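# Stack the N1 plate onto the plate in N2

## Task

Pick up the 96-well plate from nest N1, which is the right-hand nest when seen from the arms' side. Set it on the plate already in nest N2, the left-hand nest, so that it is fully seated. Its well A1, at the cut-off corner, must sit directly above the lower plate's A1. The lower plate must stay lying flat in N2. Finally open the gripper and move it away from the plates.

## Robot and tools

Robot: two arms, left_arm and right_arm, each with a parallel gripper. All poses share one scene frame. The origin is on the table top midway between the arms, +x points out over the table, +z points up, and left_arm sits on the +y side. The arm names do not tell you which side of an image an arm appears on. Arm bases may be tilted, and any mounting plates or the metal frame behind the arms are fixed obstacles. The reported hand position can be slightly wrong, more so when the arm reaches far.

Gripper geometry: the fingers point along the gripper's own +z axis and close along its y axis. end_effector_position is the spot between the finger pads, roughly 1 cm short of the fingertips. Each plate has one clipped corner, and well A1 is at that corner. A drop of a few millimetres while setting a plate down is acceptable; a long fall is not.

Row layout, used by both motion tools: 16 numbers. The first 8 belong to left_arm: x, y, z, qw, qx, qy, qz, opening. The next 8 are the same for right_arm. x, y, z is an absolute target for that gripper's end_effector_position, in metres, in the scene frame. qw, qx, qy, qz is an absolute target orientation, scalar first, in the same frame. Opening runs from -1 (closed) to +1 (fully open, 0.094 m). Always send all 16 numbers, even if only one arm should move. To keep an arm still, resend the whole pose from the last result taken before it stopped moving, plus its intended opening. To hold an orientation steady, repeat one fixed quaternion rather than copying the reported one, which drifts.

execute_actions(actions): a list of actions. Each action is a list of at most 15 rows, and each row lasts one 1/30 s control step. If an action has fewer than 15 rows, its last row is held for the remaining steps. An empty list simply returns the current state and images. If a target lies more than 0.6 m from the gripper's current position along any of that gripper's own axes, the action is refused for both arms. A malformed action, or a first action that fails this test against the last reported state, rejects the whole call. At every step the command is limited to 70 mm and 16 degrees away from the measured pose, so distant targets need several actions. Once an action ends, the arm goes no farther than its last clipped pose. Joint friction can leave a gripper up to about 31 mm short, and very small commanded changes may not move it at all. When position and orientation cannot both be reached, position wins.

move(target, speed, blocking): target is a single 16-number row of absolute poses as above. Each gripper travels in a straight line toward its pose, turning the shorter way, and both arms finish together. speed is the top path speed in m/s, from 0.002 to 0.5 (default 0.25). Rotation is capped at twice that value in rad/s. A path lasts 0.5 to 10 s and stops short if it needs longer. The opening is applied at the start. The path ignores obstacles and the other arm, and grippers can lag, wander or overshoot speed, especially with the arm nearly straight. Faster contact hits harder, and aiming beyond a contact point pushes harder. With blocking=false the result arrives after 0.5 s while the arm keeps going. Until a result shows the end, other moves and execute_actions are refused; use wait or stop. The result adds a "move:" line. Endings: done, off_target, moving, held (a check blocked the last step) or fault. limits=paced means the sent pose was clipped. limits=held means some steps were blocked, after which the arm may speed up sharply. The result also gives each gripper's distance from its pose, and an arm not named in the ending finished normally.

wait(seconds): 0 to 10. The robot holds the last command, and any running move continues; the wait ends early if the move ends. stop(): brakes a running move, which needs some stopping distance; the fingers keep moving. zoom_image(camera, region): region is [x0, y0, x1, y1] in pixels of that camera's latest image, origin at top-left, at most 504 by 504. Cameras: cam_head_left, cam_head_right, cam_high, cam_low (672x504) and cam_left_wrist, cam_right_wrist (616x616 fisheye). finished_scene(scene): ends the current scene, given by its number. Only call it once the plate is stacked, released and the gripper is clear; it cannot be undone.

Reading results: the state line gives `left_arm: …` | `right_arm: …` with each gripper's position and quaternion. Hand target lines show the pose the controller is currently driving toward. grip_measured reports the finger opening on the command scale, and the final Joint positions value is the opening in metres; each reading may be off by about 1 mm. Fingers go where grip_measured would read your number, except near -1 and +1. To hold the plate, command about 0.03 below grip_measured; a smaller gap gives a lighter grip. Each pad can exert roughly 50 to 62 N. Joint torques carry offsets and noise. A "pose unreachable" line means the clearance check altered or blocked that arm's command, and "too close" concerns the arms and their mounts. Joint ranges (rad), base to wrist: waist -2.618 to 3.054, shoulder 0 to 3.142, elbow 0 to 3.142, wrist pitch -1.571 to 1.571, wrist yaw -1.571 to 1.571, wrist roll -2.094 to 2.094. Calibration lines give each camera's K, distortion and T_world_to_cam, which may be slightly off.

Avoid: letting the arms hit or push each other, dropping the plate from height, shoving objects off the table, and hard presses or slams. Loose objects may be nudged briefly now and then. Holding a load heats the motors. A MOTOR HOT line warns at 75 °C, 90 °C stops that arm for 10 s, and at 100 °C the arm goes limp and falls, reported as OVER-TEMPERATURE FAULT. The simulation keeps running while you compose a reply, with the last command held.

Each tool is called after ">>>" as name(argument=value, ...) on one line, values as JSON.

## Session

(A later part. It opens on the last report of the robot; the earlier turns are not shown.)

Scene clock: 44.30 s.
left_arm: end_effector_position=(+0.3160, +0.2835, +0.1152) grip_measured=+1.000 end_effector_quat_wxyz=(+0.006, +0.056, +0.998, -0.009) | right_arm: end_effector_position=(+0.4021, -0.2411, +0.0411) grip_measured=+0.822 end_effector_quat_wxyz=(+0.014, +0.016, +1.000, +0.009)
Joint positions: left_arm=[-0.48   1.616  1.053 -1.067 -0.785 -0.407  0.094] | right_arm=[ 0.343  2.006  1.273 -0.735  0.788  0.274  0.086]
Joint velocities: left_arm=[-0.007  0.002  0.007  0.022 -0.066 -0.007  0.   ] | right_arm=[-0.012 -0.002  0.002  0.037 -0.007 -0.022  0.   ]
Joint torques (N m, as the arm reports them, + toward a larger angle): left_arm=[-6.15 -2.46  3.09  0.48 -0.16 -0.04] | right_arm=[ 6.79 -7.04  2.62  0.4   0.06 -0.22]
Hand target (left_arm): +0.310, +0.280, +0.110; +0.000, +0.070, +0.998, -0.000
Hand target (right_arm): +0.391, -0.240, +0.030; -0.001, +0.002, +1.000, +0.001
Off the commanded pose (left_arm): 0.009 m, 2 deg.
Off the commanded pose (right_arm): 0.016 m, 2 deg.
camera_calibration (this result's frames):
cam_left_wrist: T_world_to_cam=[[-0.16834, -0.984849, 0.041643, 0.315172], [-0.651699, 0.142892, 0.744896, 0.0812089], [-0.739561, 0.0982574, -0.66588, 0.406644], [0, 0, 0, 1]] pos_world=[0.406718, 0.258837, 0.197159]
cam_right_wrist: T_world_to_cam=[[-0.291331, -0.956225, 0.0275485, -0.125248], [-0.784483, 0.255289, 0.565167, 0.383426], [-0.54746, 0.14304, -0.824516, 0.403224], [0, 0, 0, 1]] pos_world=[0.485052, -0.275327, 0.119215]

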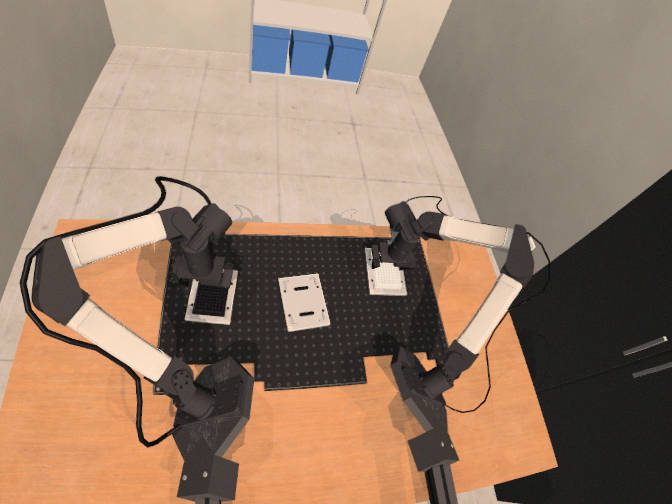

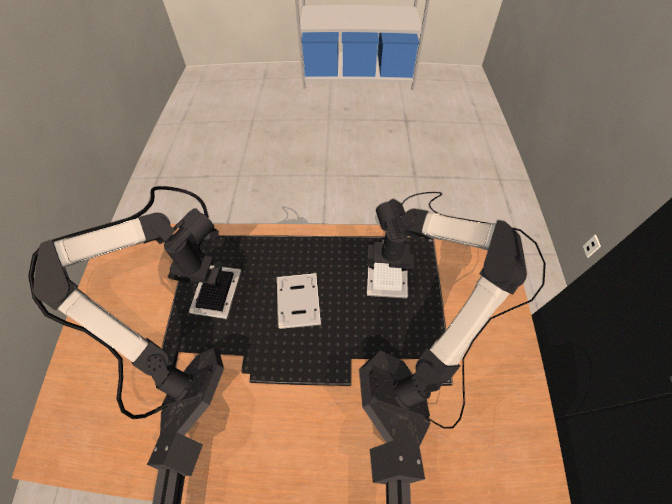

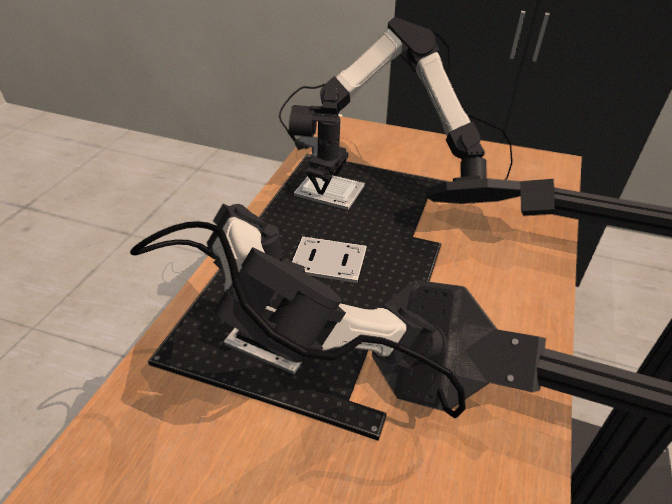

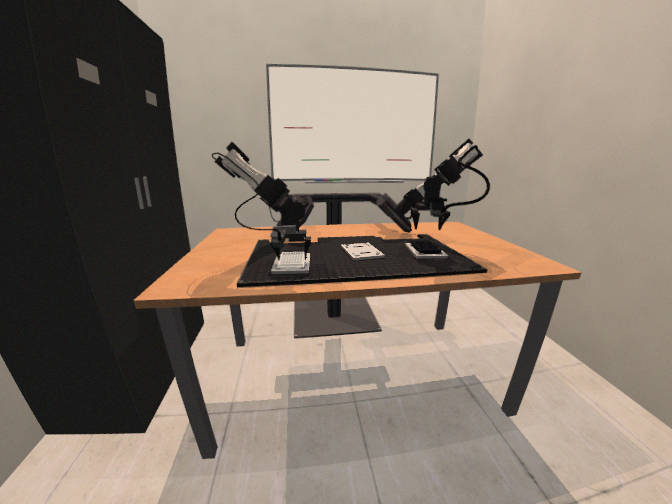

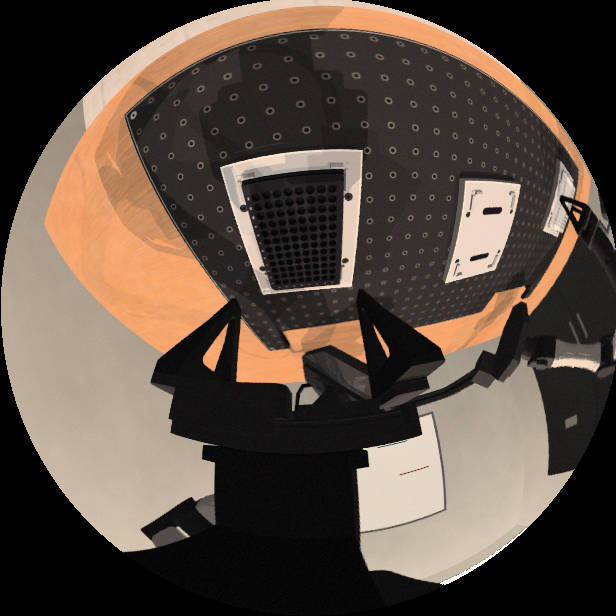

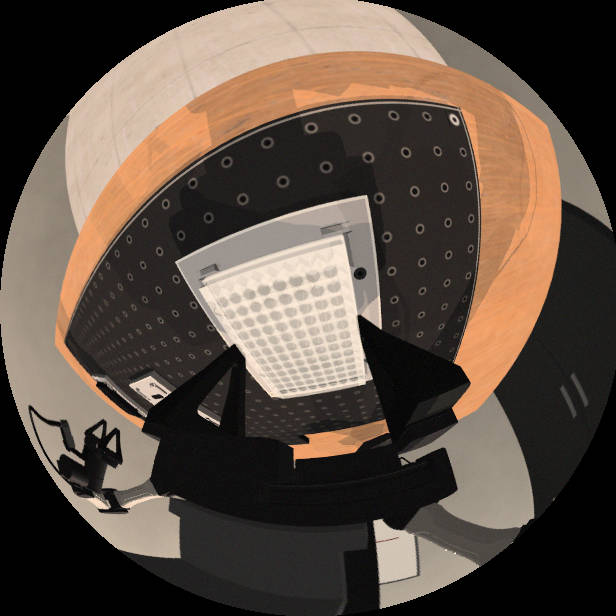

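>>> execute_actions(actions=[[[0.31,0.28,0.11,0,0.07,0.9975,0,1,0.391,-0.240,0.030,0,0.002,1,0,0.75]],[[0.31,0.28,0.11,0,0.07,0.9975,0,1,0.391,-0.240,0.030,0,0.002,1,0,0.69]]])

>>> move(target=[0.31,0.3,0.11,0,0.07,0.9975,0,1,0.405,-0.241,0.075,0,0.012,1,0,0.69], speed=0.05)

Scene clock: 49.73 s.
left_arm: end_effector_position=(+0.3160, +0.2835, +0.1152) grip_measured=+1.000 end_effector_quat_wxyz=(+0.006, +0.056, +0.998, -0.009) | right_arm: end_effector_position=(+0.4022, -0.2426, +0.0407) grip_measured=+0.713 end_effector_quat_wxyz=(+0.014, +0.016, +1.000, +0.006)
Joint positions: left_arm=[-0.48   1.616  1.053 -1.067 -0.785 -0.407  0.094] | right_arm=[ 0.341  2.006  1.273 -0.736  0.795  0.273  0.08 ]
Joint velocities: left_arm=[0.002 0.002 0.007 0.007 0.022 0.022 0.   ] | right_arm=[ 0.002  0.002 -0.002 -0.007 -0.081 -0.051  0.   ]
Joint torques (N m, as the arm reports them, + toward a larger angle): left_arm=[-6.14 -2.43  3.06  0.47 -0.15 -0.04] | right_arm=[ 6.94 -7.07  2.57  0.41  0.02 -0.21]
Hand target (left_arm): +0.310, +0.280, +0.110; +0.000, +0.070, +0.998, -0.000
Hand target (right_arm): +0.391, -0.240, +0.030; -0.000, +0.002, +1.000, +0.000
Off the commanded pose (left_arm): 0.009 m, 2 deg.
Off the commanded pose (right_arm): 0.016 m, 2 deg.
camera_calibration (this result's frames):
cam_left_wrist: T_world_to_cam=[[-0.16834, -0.984849, 0.041643, 0.315172], [-0.651699, 0.142892, 0.744896, 0.0812089], [-0.739561, 0.0982574, -0.66588, 0.406644], [0, 0, 0, 1]] pos_world=[0.406718, 0.258837, 0.197159]
cam_right_wrist: T_world_to_cam=[[-0.291924, -0.95584, 0.0339271, -0.126601], [-0.78448, 0.25958, 0.563214, 0.385269], [-0.547149, 0.137801, -0.825614, 0.401822], [0, 0, 0, 1]] pos_world=[0.485135, -0.276389, 0.119056]

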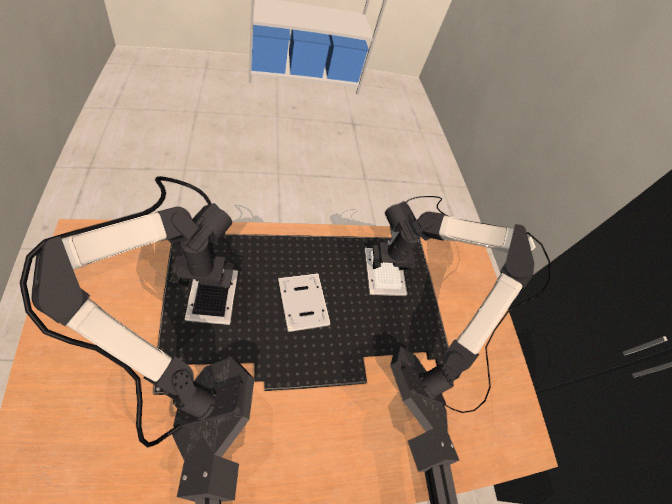

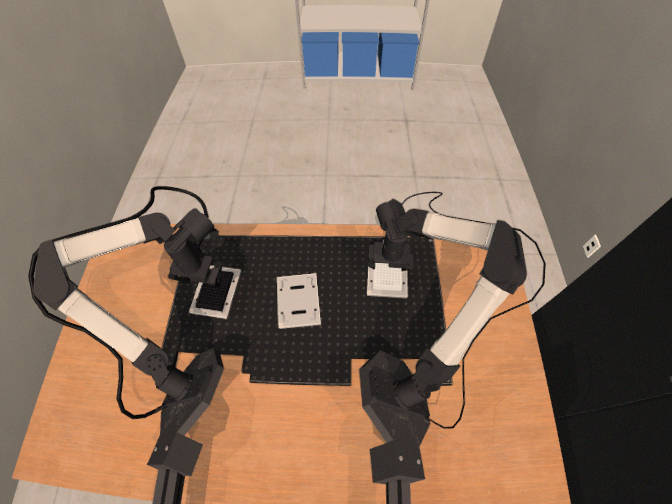

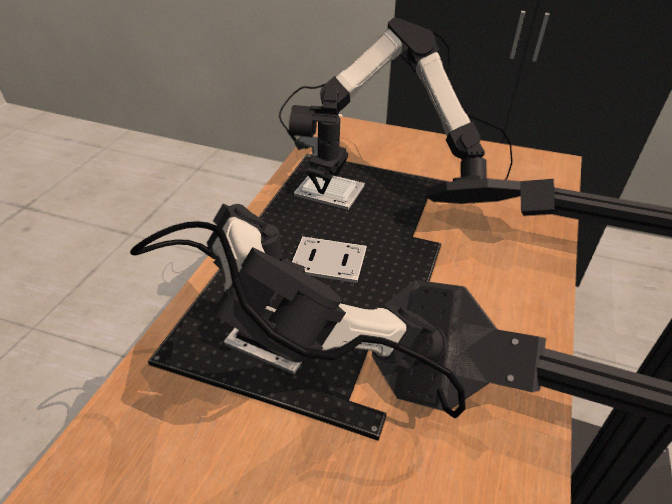

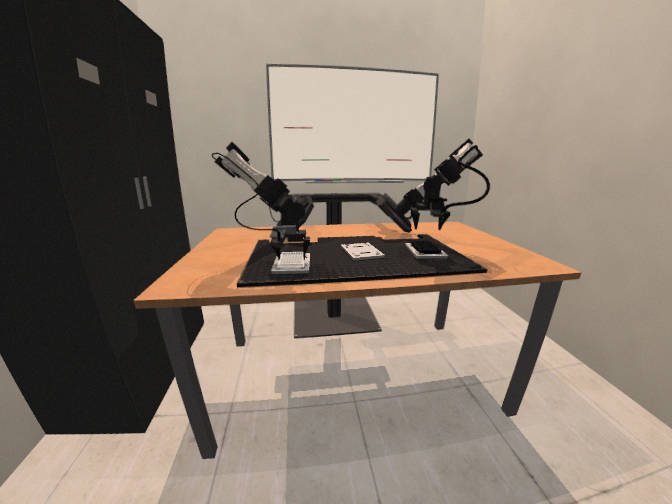

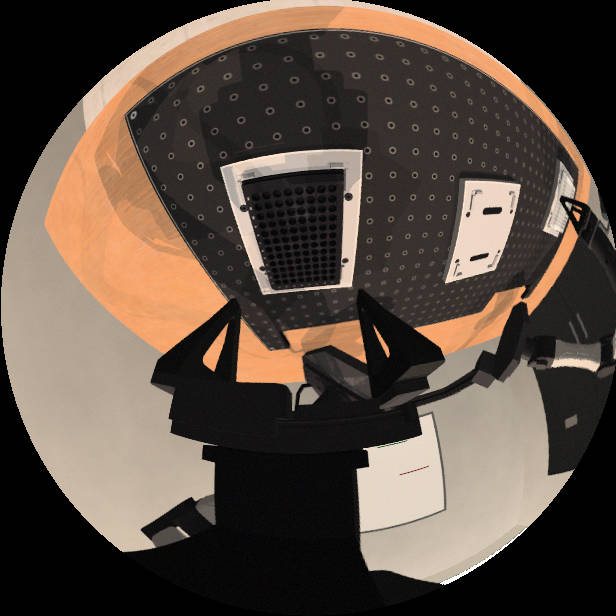

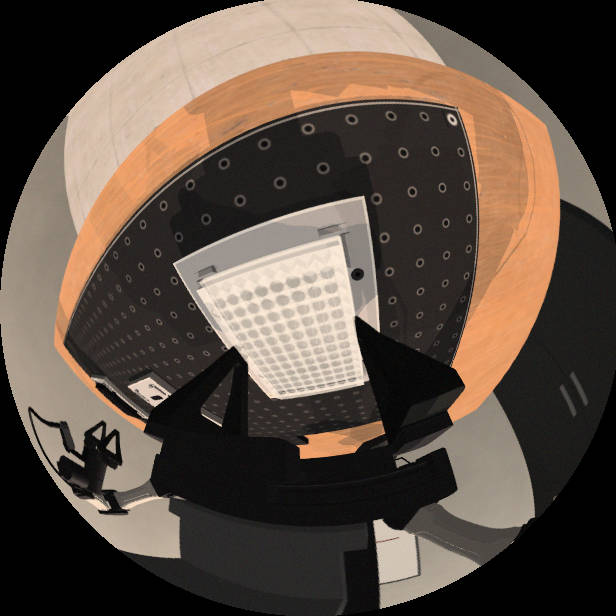

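Scene clock: 50.93 s.
left_arm: end_effector_position=(+0.3176, +0.2946, +0.1132) grip_measured=+1.000 end_effector_quat_wxyz=(+0.004, +0.063, +0.998, -0.007) | right_arm: end_effector_position=(+0.4025, -0.2443, +0.0745) grip_measured=+0.713 end_effector_quat_wxyz=(-0.000, +0.012, +1.000, +0.003)
Joint positions: left_arm=[-0.448  1.591  1.053 -1.067 -0.79  -0.353  0.094] | right_arm=[ 0.404  2.006  1.385 -0.954  0.795  0.385  0.08 ]
Joint velocities: left_arm=[ 0.012 -0.007  0.002 -0.022 -0.066  0.007  0.   ] | right_arm=[ 0.017 -0.037 -0.002 -0.007 -0.007  0.022  0.   ]
Joint torques (N m, as the arm reports them, + toward a larger angle): left_arm=[-4.71 -5.02  2.36  0.39 -0.16  0.05] | right_arm=[ 8.65 -6.61  6.43  0.18  0.05  0.01]
Hand target (left_arm): +0.310, +0.300, +0.110; -0.000, +0.070, +0.998, +0.001
Hand target (right_arm): +0.405, -0.241, +0.075; -0.000, +0.012, +1.000, -0.000
Off the commanded pose (left_arm): 0.010 m, 1 deg.
Off the commanded pose (right_arm): 0.004 m, 0 deg.
move: done
camera_calibration (this result's frames):
cam_left_wrist: T_world_to_cam=[[-0.182277, -0.982544, 0.0371888, 0.330798], [-0.647189, 0.148366, 0.747753, 0.0788363], [-0.740217, 0.11223, -0.662935, 0.401126], [0, 0, 0, 1]] pos_world=[0.408239, 0.268308, 0.194668]
cam_right_wrist: T_world_to_cam=[[-0.283859, -0.957655, 0.0481753, -0.134009], [-0.769858, 0.257569, 0.583933, 0.359046], [-0.571614, 0.128666, -0.810371, 0.436618], [0, 0, 0, 1]] pos_world=[0.487952, -0.276991, 0.15062]

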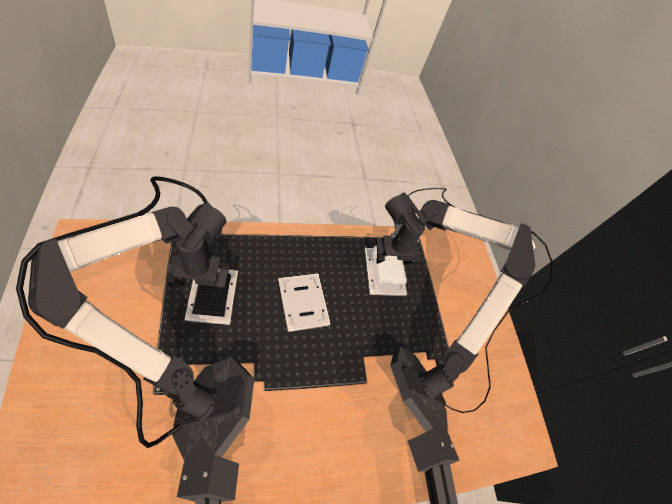

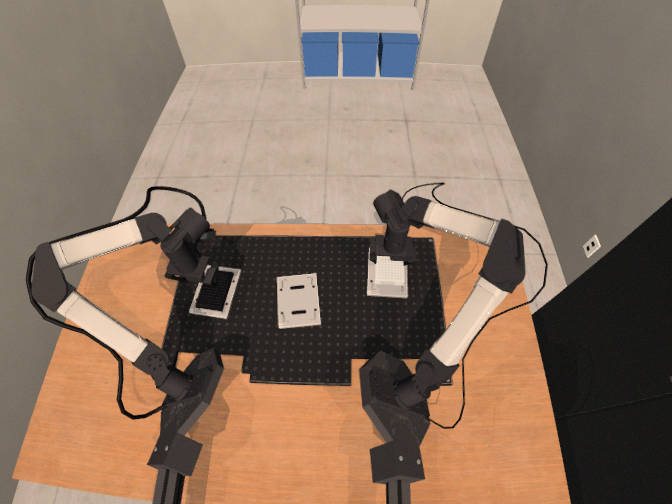

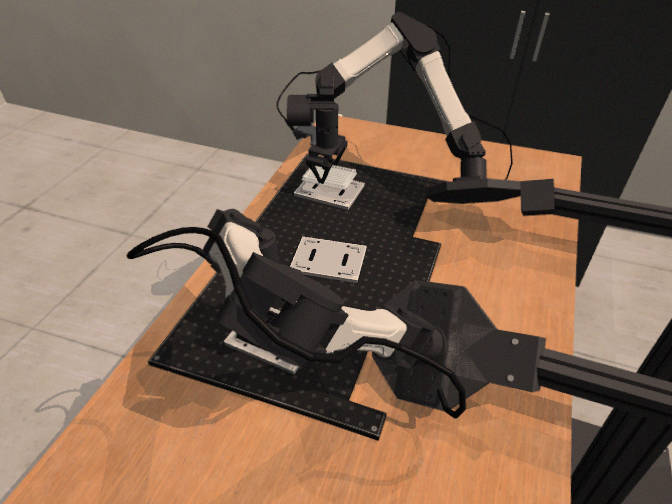

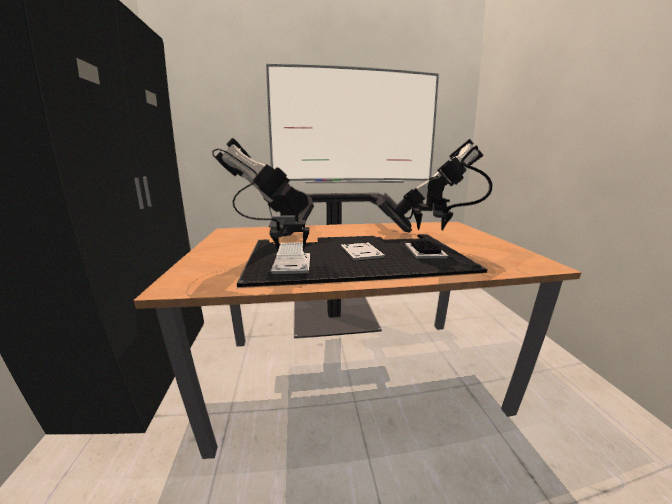

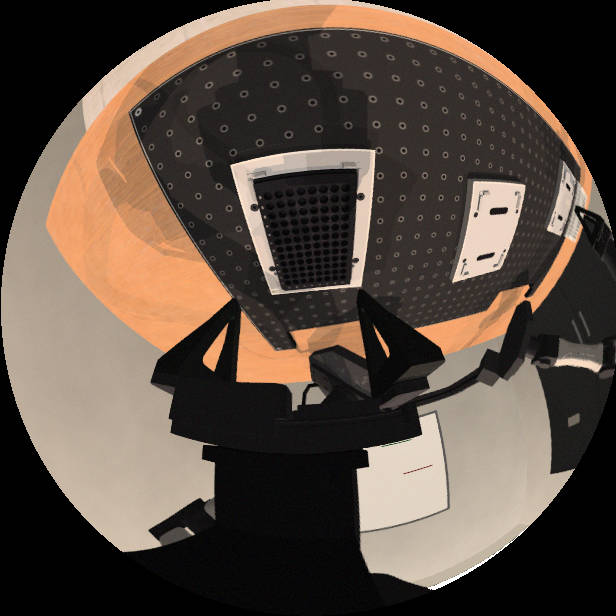

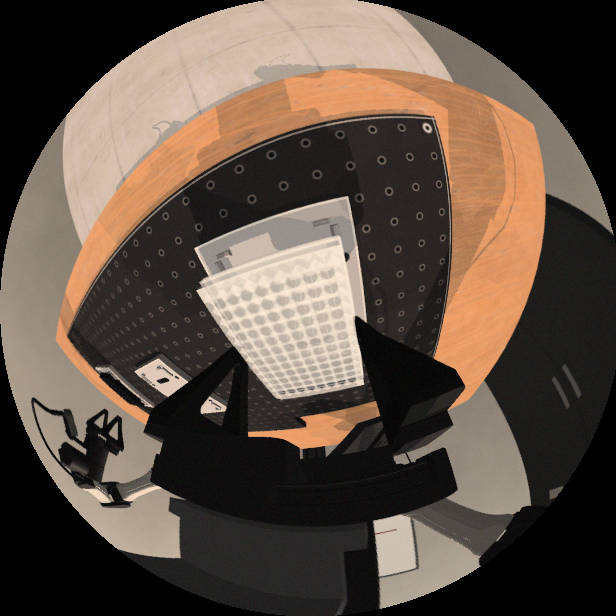

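>>> move(target=[0.31,0.33,0.11,0,0.07,0.9975,0,1,0.305,0.022,0.072,0,-0.055,0.9985,0,0.68], speed=0.2)

>>> zoom_image(camera="cam_right_wrist", region=[160,170,410,410])

Scene clock: 60.87 s.
left_arm: end_effector_position=(+0.3172, +0.3248, +0.1116) grip_measured=+1.000 end_effector_quat_wxyz=(+0.004, +0.064, +0.998, -0.005) | right_arm: end_effector_position=(+0.3011, +0.0159, +0.0704) grip_measured=+0.713 end_effector_quat_wxyz=(+0.005, -0.060, +0.998, -0.009)
Joint positions: left_arm=[-0.372  1.502  1.04  -1.067 -0.792 -0.244  0.094] | right_arm=[ 0.899  2.728  1.721 -1.036  0.7    0.907  0.08 ]
Joint velocities: left_arm=[-0.017 -0.002 -0.002  0.007 -0.007 -0.051  0.   ] | right_arm=[-0.002  0.007 -0.007  0.022  0.007  0.022 -0.   ]
Joint torques (N m, as the arm reports them, + toward a larger angle): left_arm=[-4.25 -5.04  2.91  0.29 -0.14  0.06] | right_arm=[  9.01 -10.35   7.     0.14  -0.06   0.01]
Hand target (left_arm): +0.310, +0.330, +0.110; -0.000, +0.070, +0.998, +0.001
Hand target (right_arm): +0.301, +0.019, +0.071; -0.000, -0.054, +0.999, -0.006
Off the commanded pose (left_arm): 0.009 m, 1 deg.
Off the commanded pose (right_arm): 0.007 m, 1 deg.
move: done
camera_calibration (this result's frames):
cam_left_wrist: T_world_to_cam=[[-0.18295, -0.982525, 0.0342607, 0.36097], [-0.647959, 0.146714, 0.747412, 0.0760165], [-0.739377, 0.114539, -0.663477, 0.395443], [0, 0, 0, 1]] pos_world=[0.407676, 0.298216, 0.193185]
cam_right_wrist: T_world_to_cam=[[-0.143144, -0.987297, 0.068951, 0.0431928], [-0.806084, 0.156726, 0.570671, 0.22975], [-0.574228, 0.026108, -0.818279, 0.344798], [0, 0, 0, 1]] pos_world=[0.389374, -0.00236561, 0.148051]

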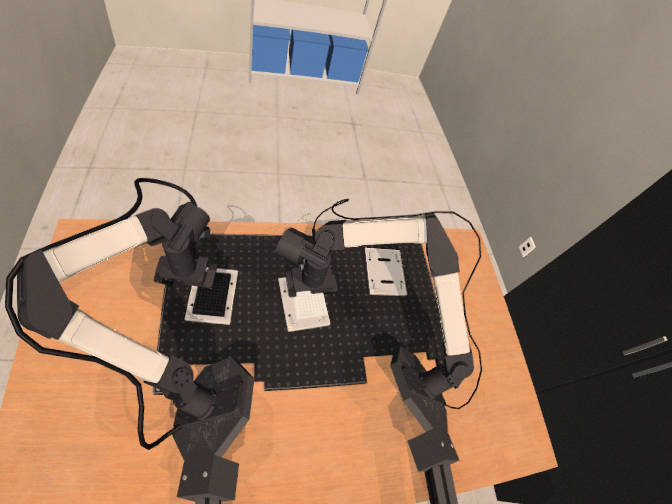

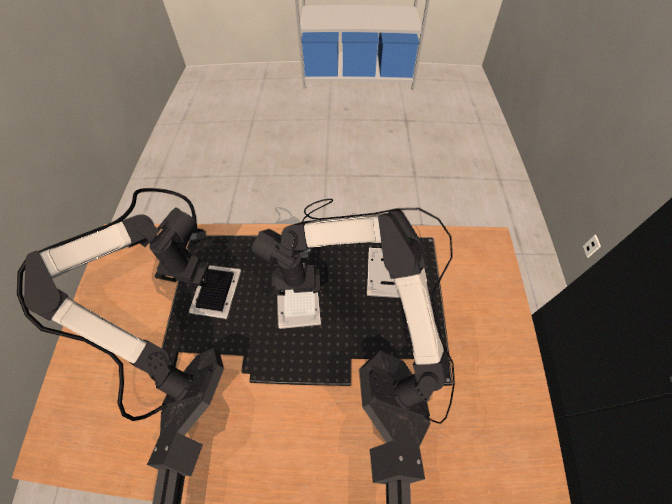

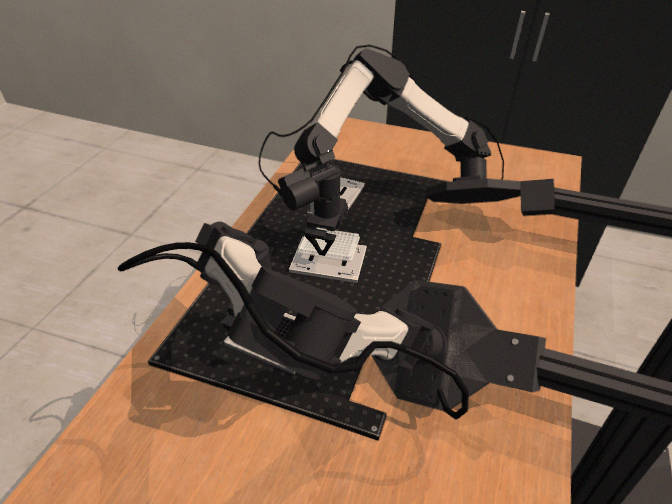

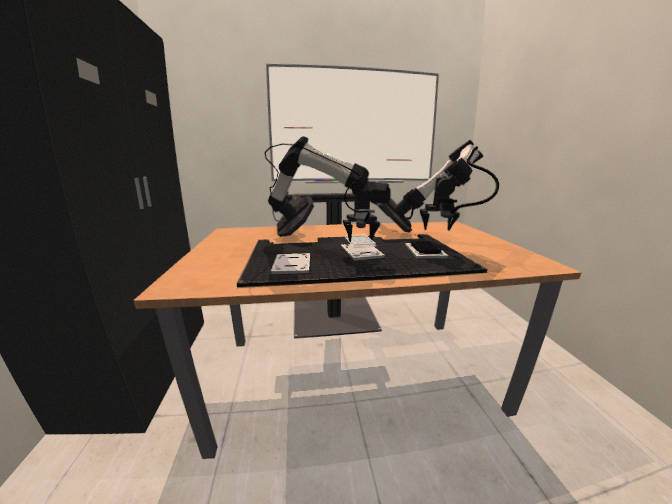

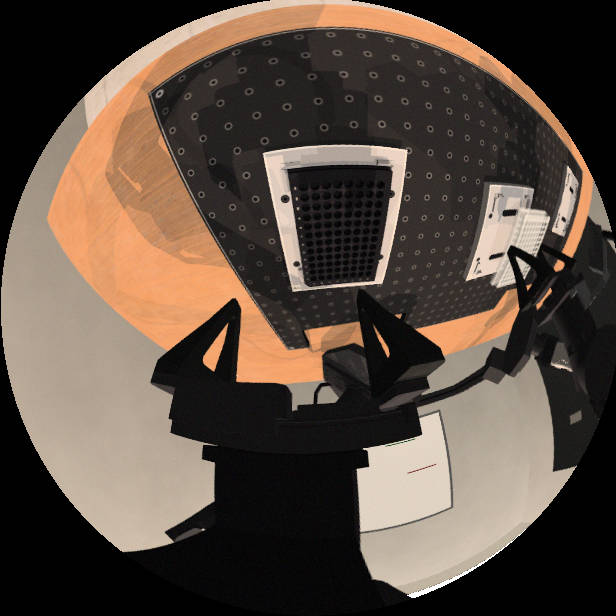

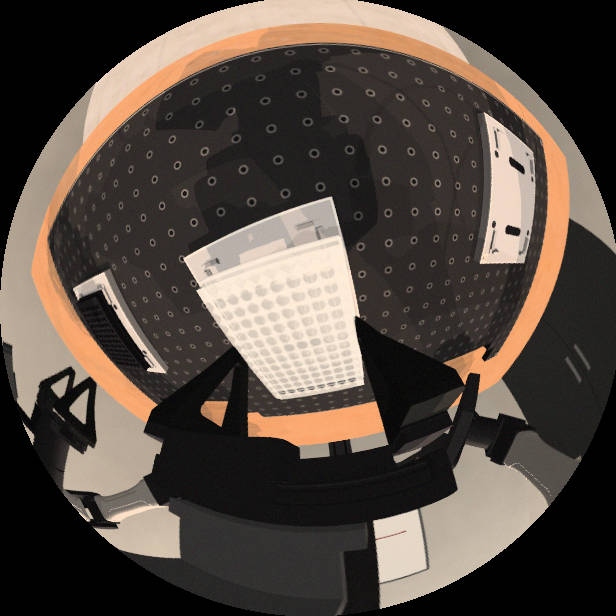

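Region (160, 170, 410, 410) of cam_right_wrist's 616x616 image, scaled by 2.016, with more detail than that image has; it fills the top 484 rows of this view, and the rest is white.

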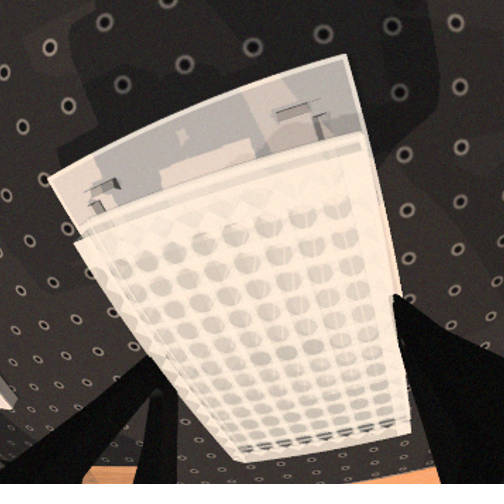

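>>> move(target=[0.31,0.33,0.11,0,0.07,0.9975,0,1,0.297,0.024,0.046,0,-0.095,0.9955,0,0.68], speed=0.04)

>>> zoom_image(camera="cam_right_wrist", region=[160,170,410,410])

Scene clock: 65.70 s.
left_arm: end_effector_position=(+0.3172, +0.3248, +0.1116) grip_measured=+1.000 end_effector_quat_wxyz=(+0.004, +0.064, +0.998, -0.005) | right_arm: end_effector_position=(+0.3041, +0.0263, +0.0565) grip_measured=+0.713 end_effector_quat_wxyz=(+0.012, -0.085, +0.996, +0.006)
Joint positions: left_arm=[-0.372  1.502  1.04  -1.067 -0.792 -0.243  0.094] | right_arm=[ 0.88   2.746  1.704 -0.943  0.7    0.808  0.08 ]
Joint velocities: left_arm=[ 0.007 -0.007 -0.002 -0.007  0.007 -0.022  0.   ] | right_arm=[-0.002 -0.022 -0.002  0.007  0.022 -0.007 -0.   ]
Joint torques (N m, as the arm reports them, + toward a larger angle): left_arm=[-4.23 -5.02  2.87  0.3  -0.11  0.05] | right_arm=[  8.03 -10.25   4.01   0.39  -0.03  -0.23]
Hand target (left_arm): +0.310, +0.330, +0.110; -0.000, +0.070, +0.998, +0.000
Hand target (right_arm): +0.297, +0.024, +0.046; +0.000, -0.095, +0.995, +0.001
Off the commanded pose (left_arm): 0.009 m, 1 deg.
Off the commanded pose (right_arm): 0.013 m, 2 deg.
move: off_target (right_arm)
camera_calibration (this result's frames):
cam_left_wrist: T_world_to_cam=[[-0.184074, -0.982315, 0.0342496, 0.36126], [-0.6478, 0.147449, 0.747405, 0.0757284], [-0.739237, 0.115391, -0.663486, 0.395123], [0, 0, 0, 1]] pos_world=[0.407645, 0.298112, 0.193185]
cam_right_wrist: T_world_to_cam=[[-0.0931876, -0.994946, 0.0373969, 0.0416873], [-0.818617, 0.0979439, 0.565927, 0.244114], [-0.56673, 0.0221236, -0.823607, 0.333033], [0, 0, 0, 1]] pos_world=[0.392461, 0.0101992, 0.134579]

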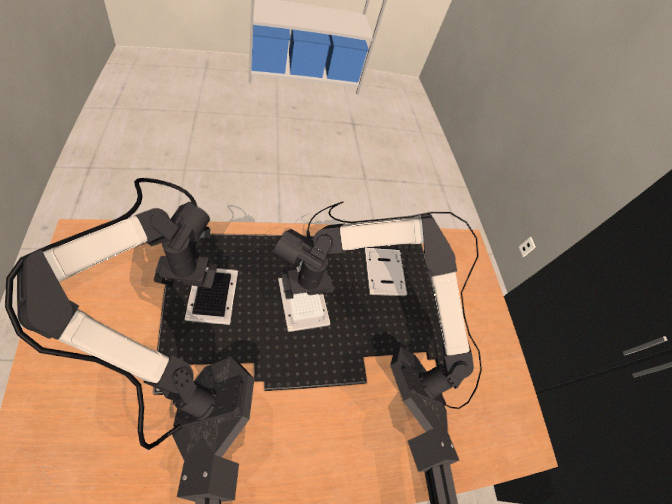

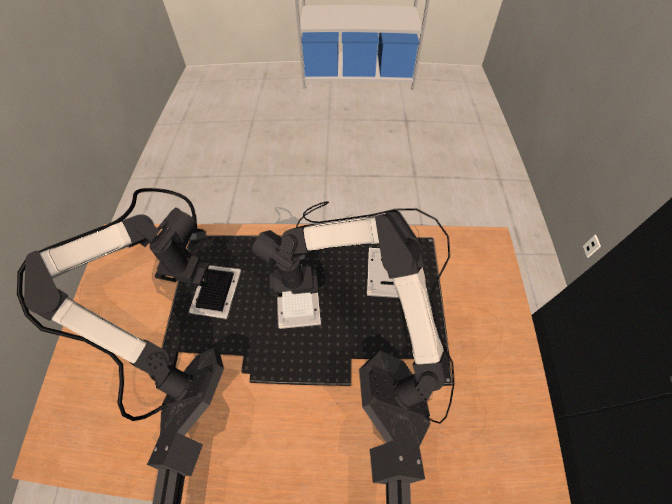

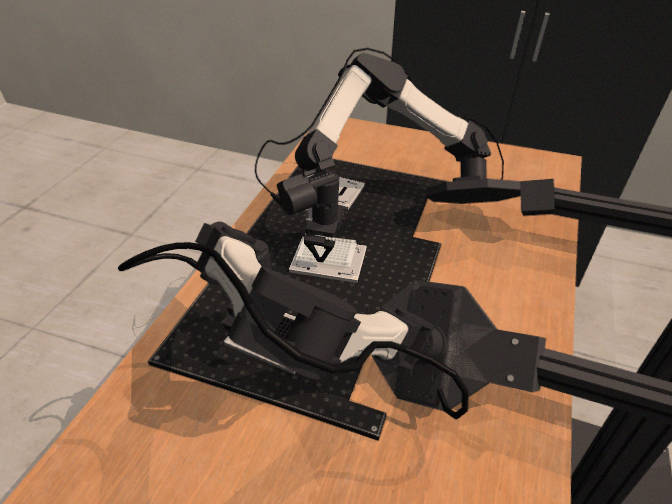

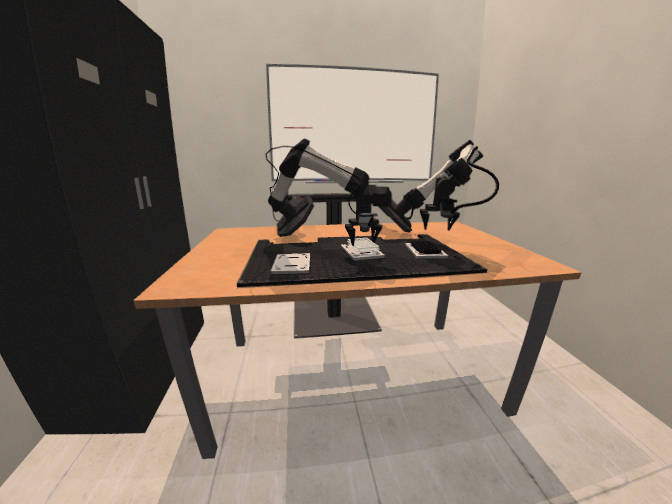

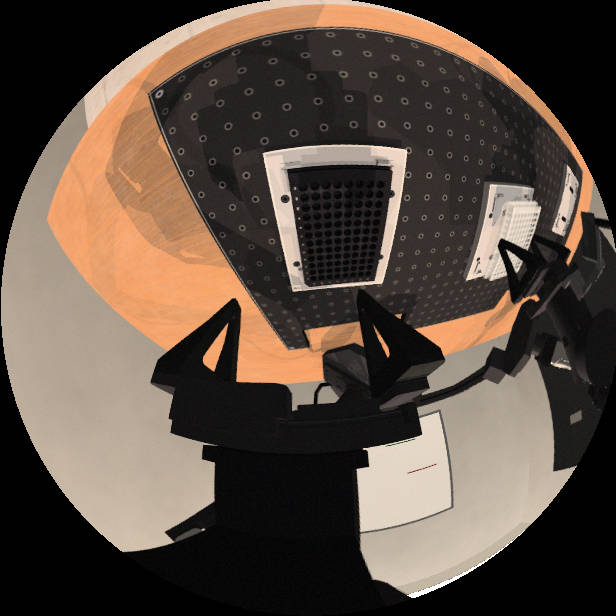

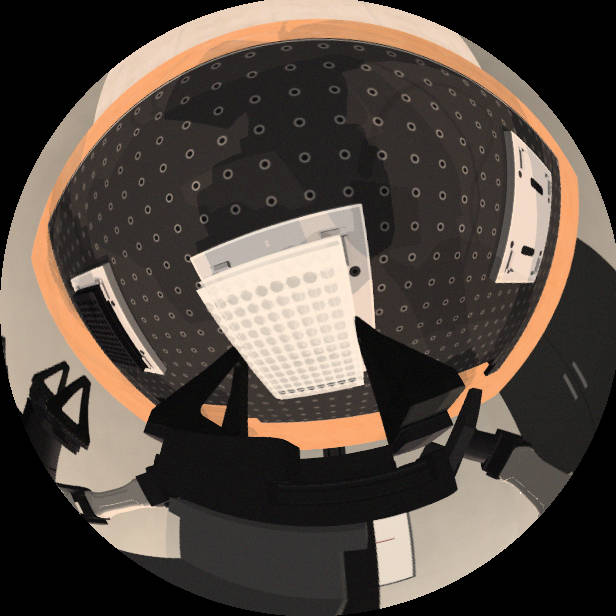

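Region (160, 170, 410, 410) of cam_right_wrist's 616x616 image, scaled by 2.016, with more detail than that image has; it fills the top 484 rows of this view, and the rest is white.

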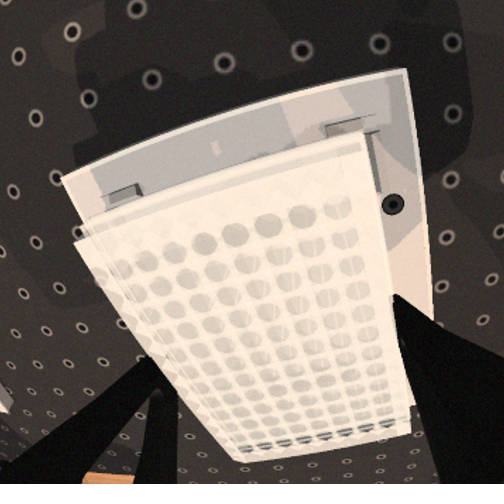

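>>> move(target=[0.31,0.33,0.11,0,0.07,0.9975,0,1,0.293,0.022,0.036,0,-0.086,0.9963,0,0.68], speed=0.03)

>>> zoom_image(camera="cam_right_wrist", region=[160,170,410,410])

Scene clock: 70.57 s.
left_arm: end_effector_position=(+0.3172, +0.3248, +0.1116) grip_measured=+1.000 end_effector_quat_wxyz=(+0.004, +0.064, +0.998, -0.005) | right_arm: end_effector_position=(+0.2997, +0.0250, +0.0461) grip_measured=+0.713 end_effector_quat_wxyz=(+0.009, -0.080, +0.997, +0.007)
Joint positions: left_arm=[-0.372  1.502  1.04  -1.067 -0.792 -0.242  0.094] | right_arm=[ 0.868  2.746  1.664 -0.896  0.7    0.805  0.08 ]
Joint velocities: left_arm=[ 0.002  0.017 -0.007 -0.007  0.037 -0.022  0.   ] | right_arm=[-0.002 -0.007 -0.007  0.037 -0.037 -0.022 -0.   ]
Joint torques (N m, as the arm reports them, + toward a larger angle): left_arm=[-4.24 -5.04  2.88  0.3  -0.11  0.06] | right_arm=[  8.04 -10.34   3.77   0.38   0.01  -0.18]
Hand target (left_arm): +0.310, +0.330, +0.110; -0.000, +0.070, +0.998, +0.000
Hand target (right_arm): +0.293, +0.022, +0.036; -0.000, -0.086, +0.996, +0.000
Off the commanded pose (left_arm): 0.009 m, 1 deg.
Off the commanded pose (right_arm): 0.012 m, 1 deg.
move: off_target (right_arm)
camera_calibration (this result's frames):
cam_left_wrist: T_world_to_cam=[[-0.184449, -0.982245, 0.0342458, 0.361357], [-0.647747, 0.147694, 0.747402, 0.0756323], [-0.73919, 0.115675, -0.663489, 0.395016], [0, 0, 0, 1]] pos_world=[0.407634, 0.298077, 0.193186]
cam_right_wrist: T_world_to_cam=[[-0.103525, -0.993954, 0.0365719, 0.0434364], [-0.814533, 0.105825, 0.570383, 0.244842], [-0.570805, 0.02926, -0.820564, 0.322883], [0, 0, 0, 1]] pos_world=[0.388231, 0.00781591, 0.123704]

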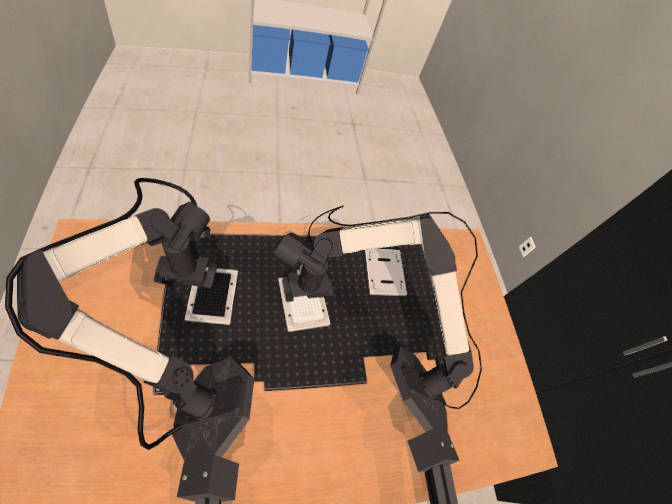

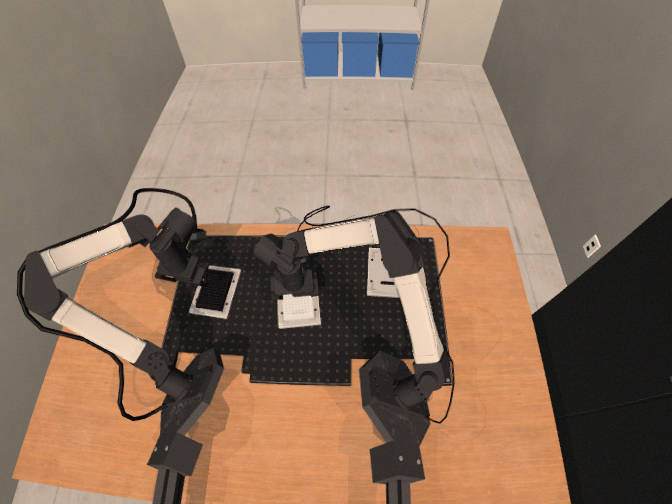

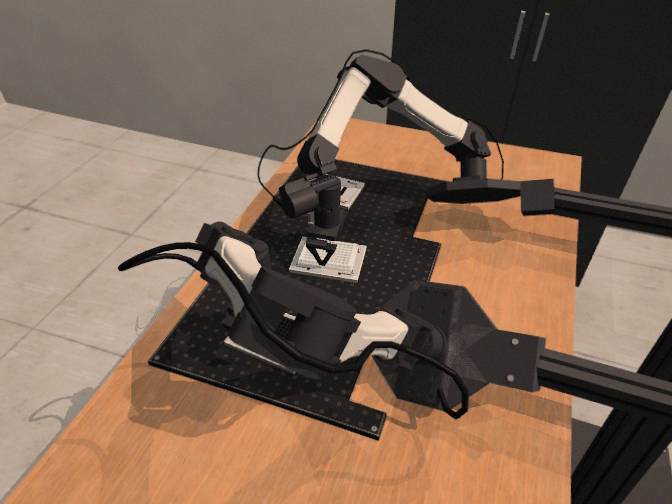

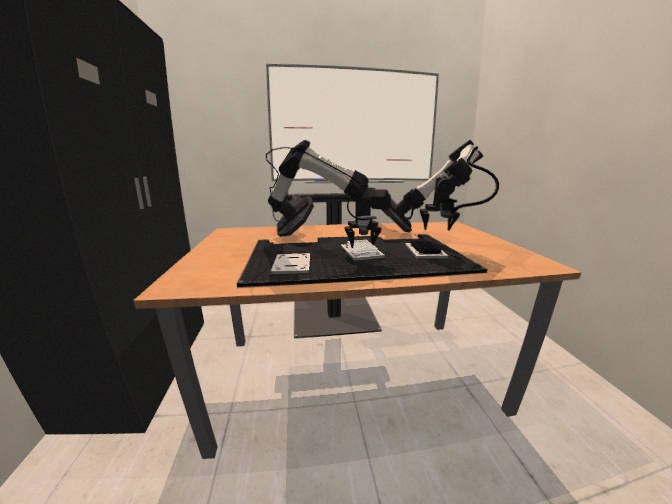

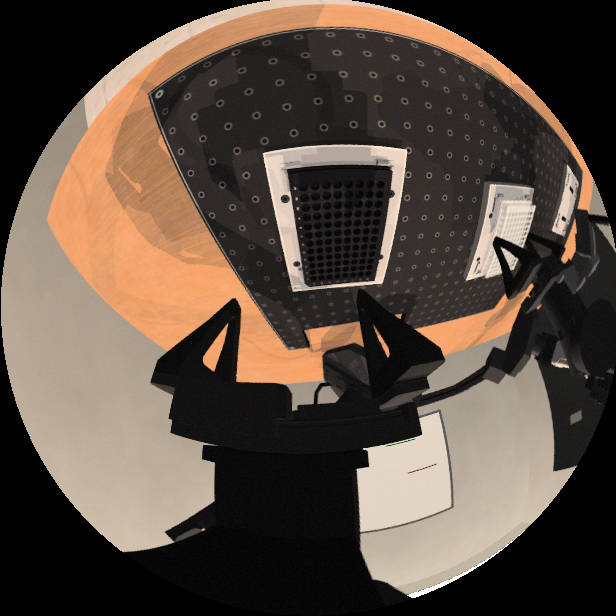

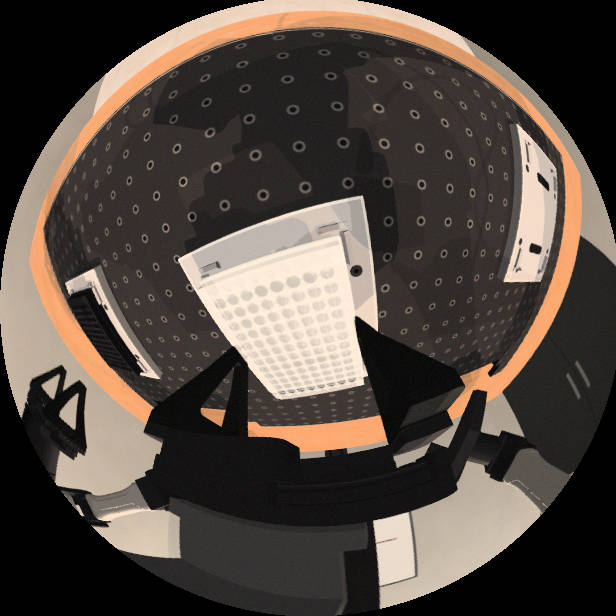

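Region (160, 170, 410, 410) of cam_right_wrist's 616x616 image, scaled by 2.016, with more detail than that image has; it fills the top 484 rows of this view, and the rest is white.

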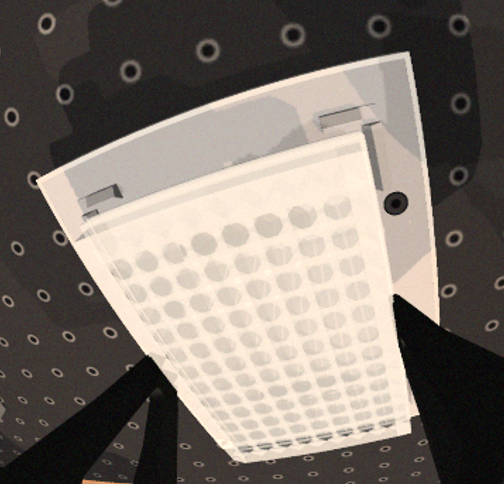

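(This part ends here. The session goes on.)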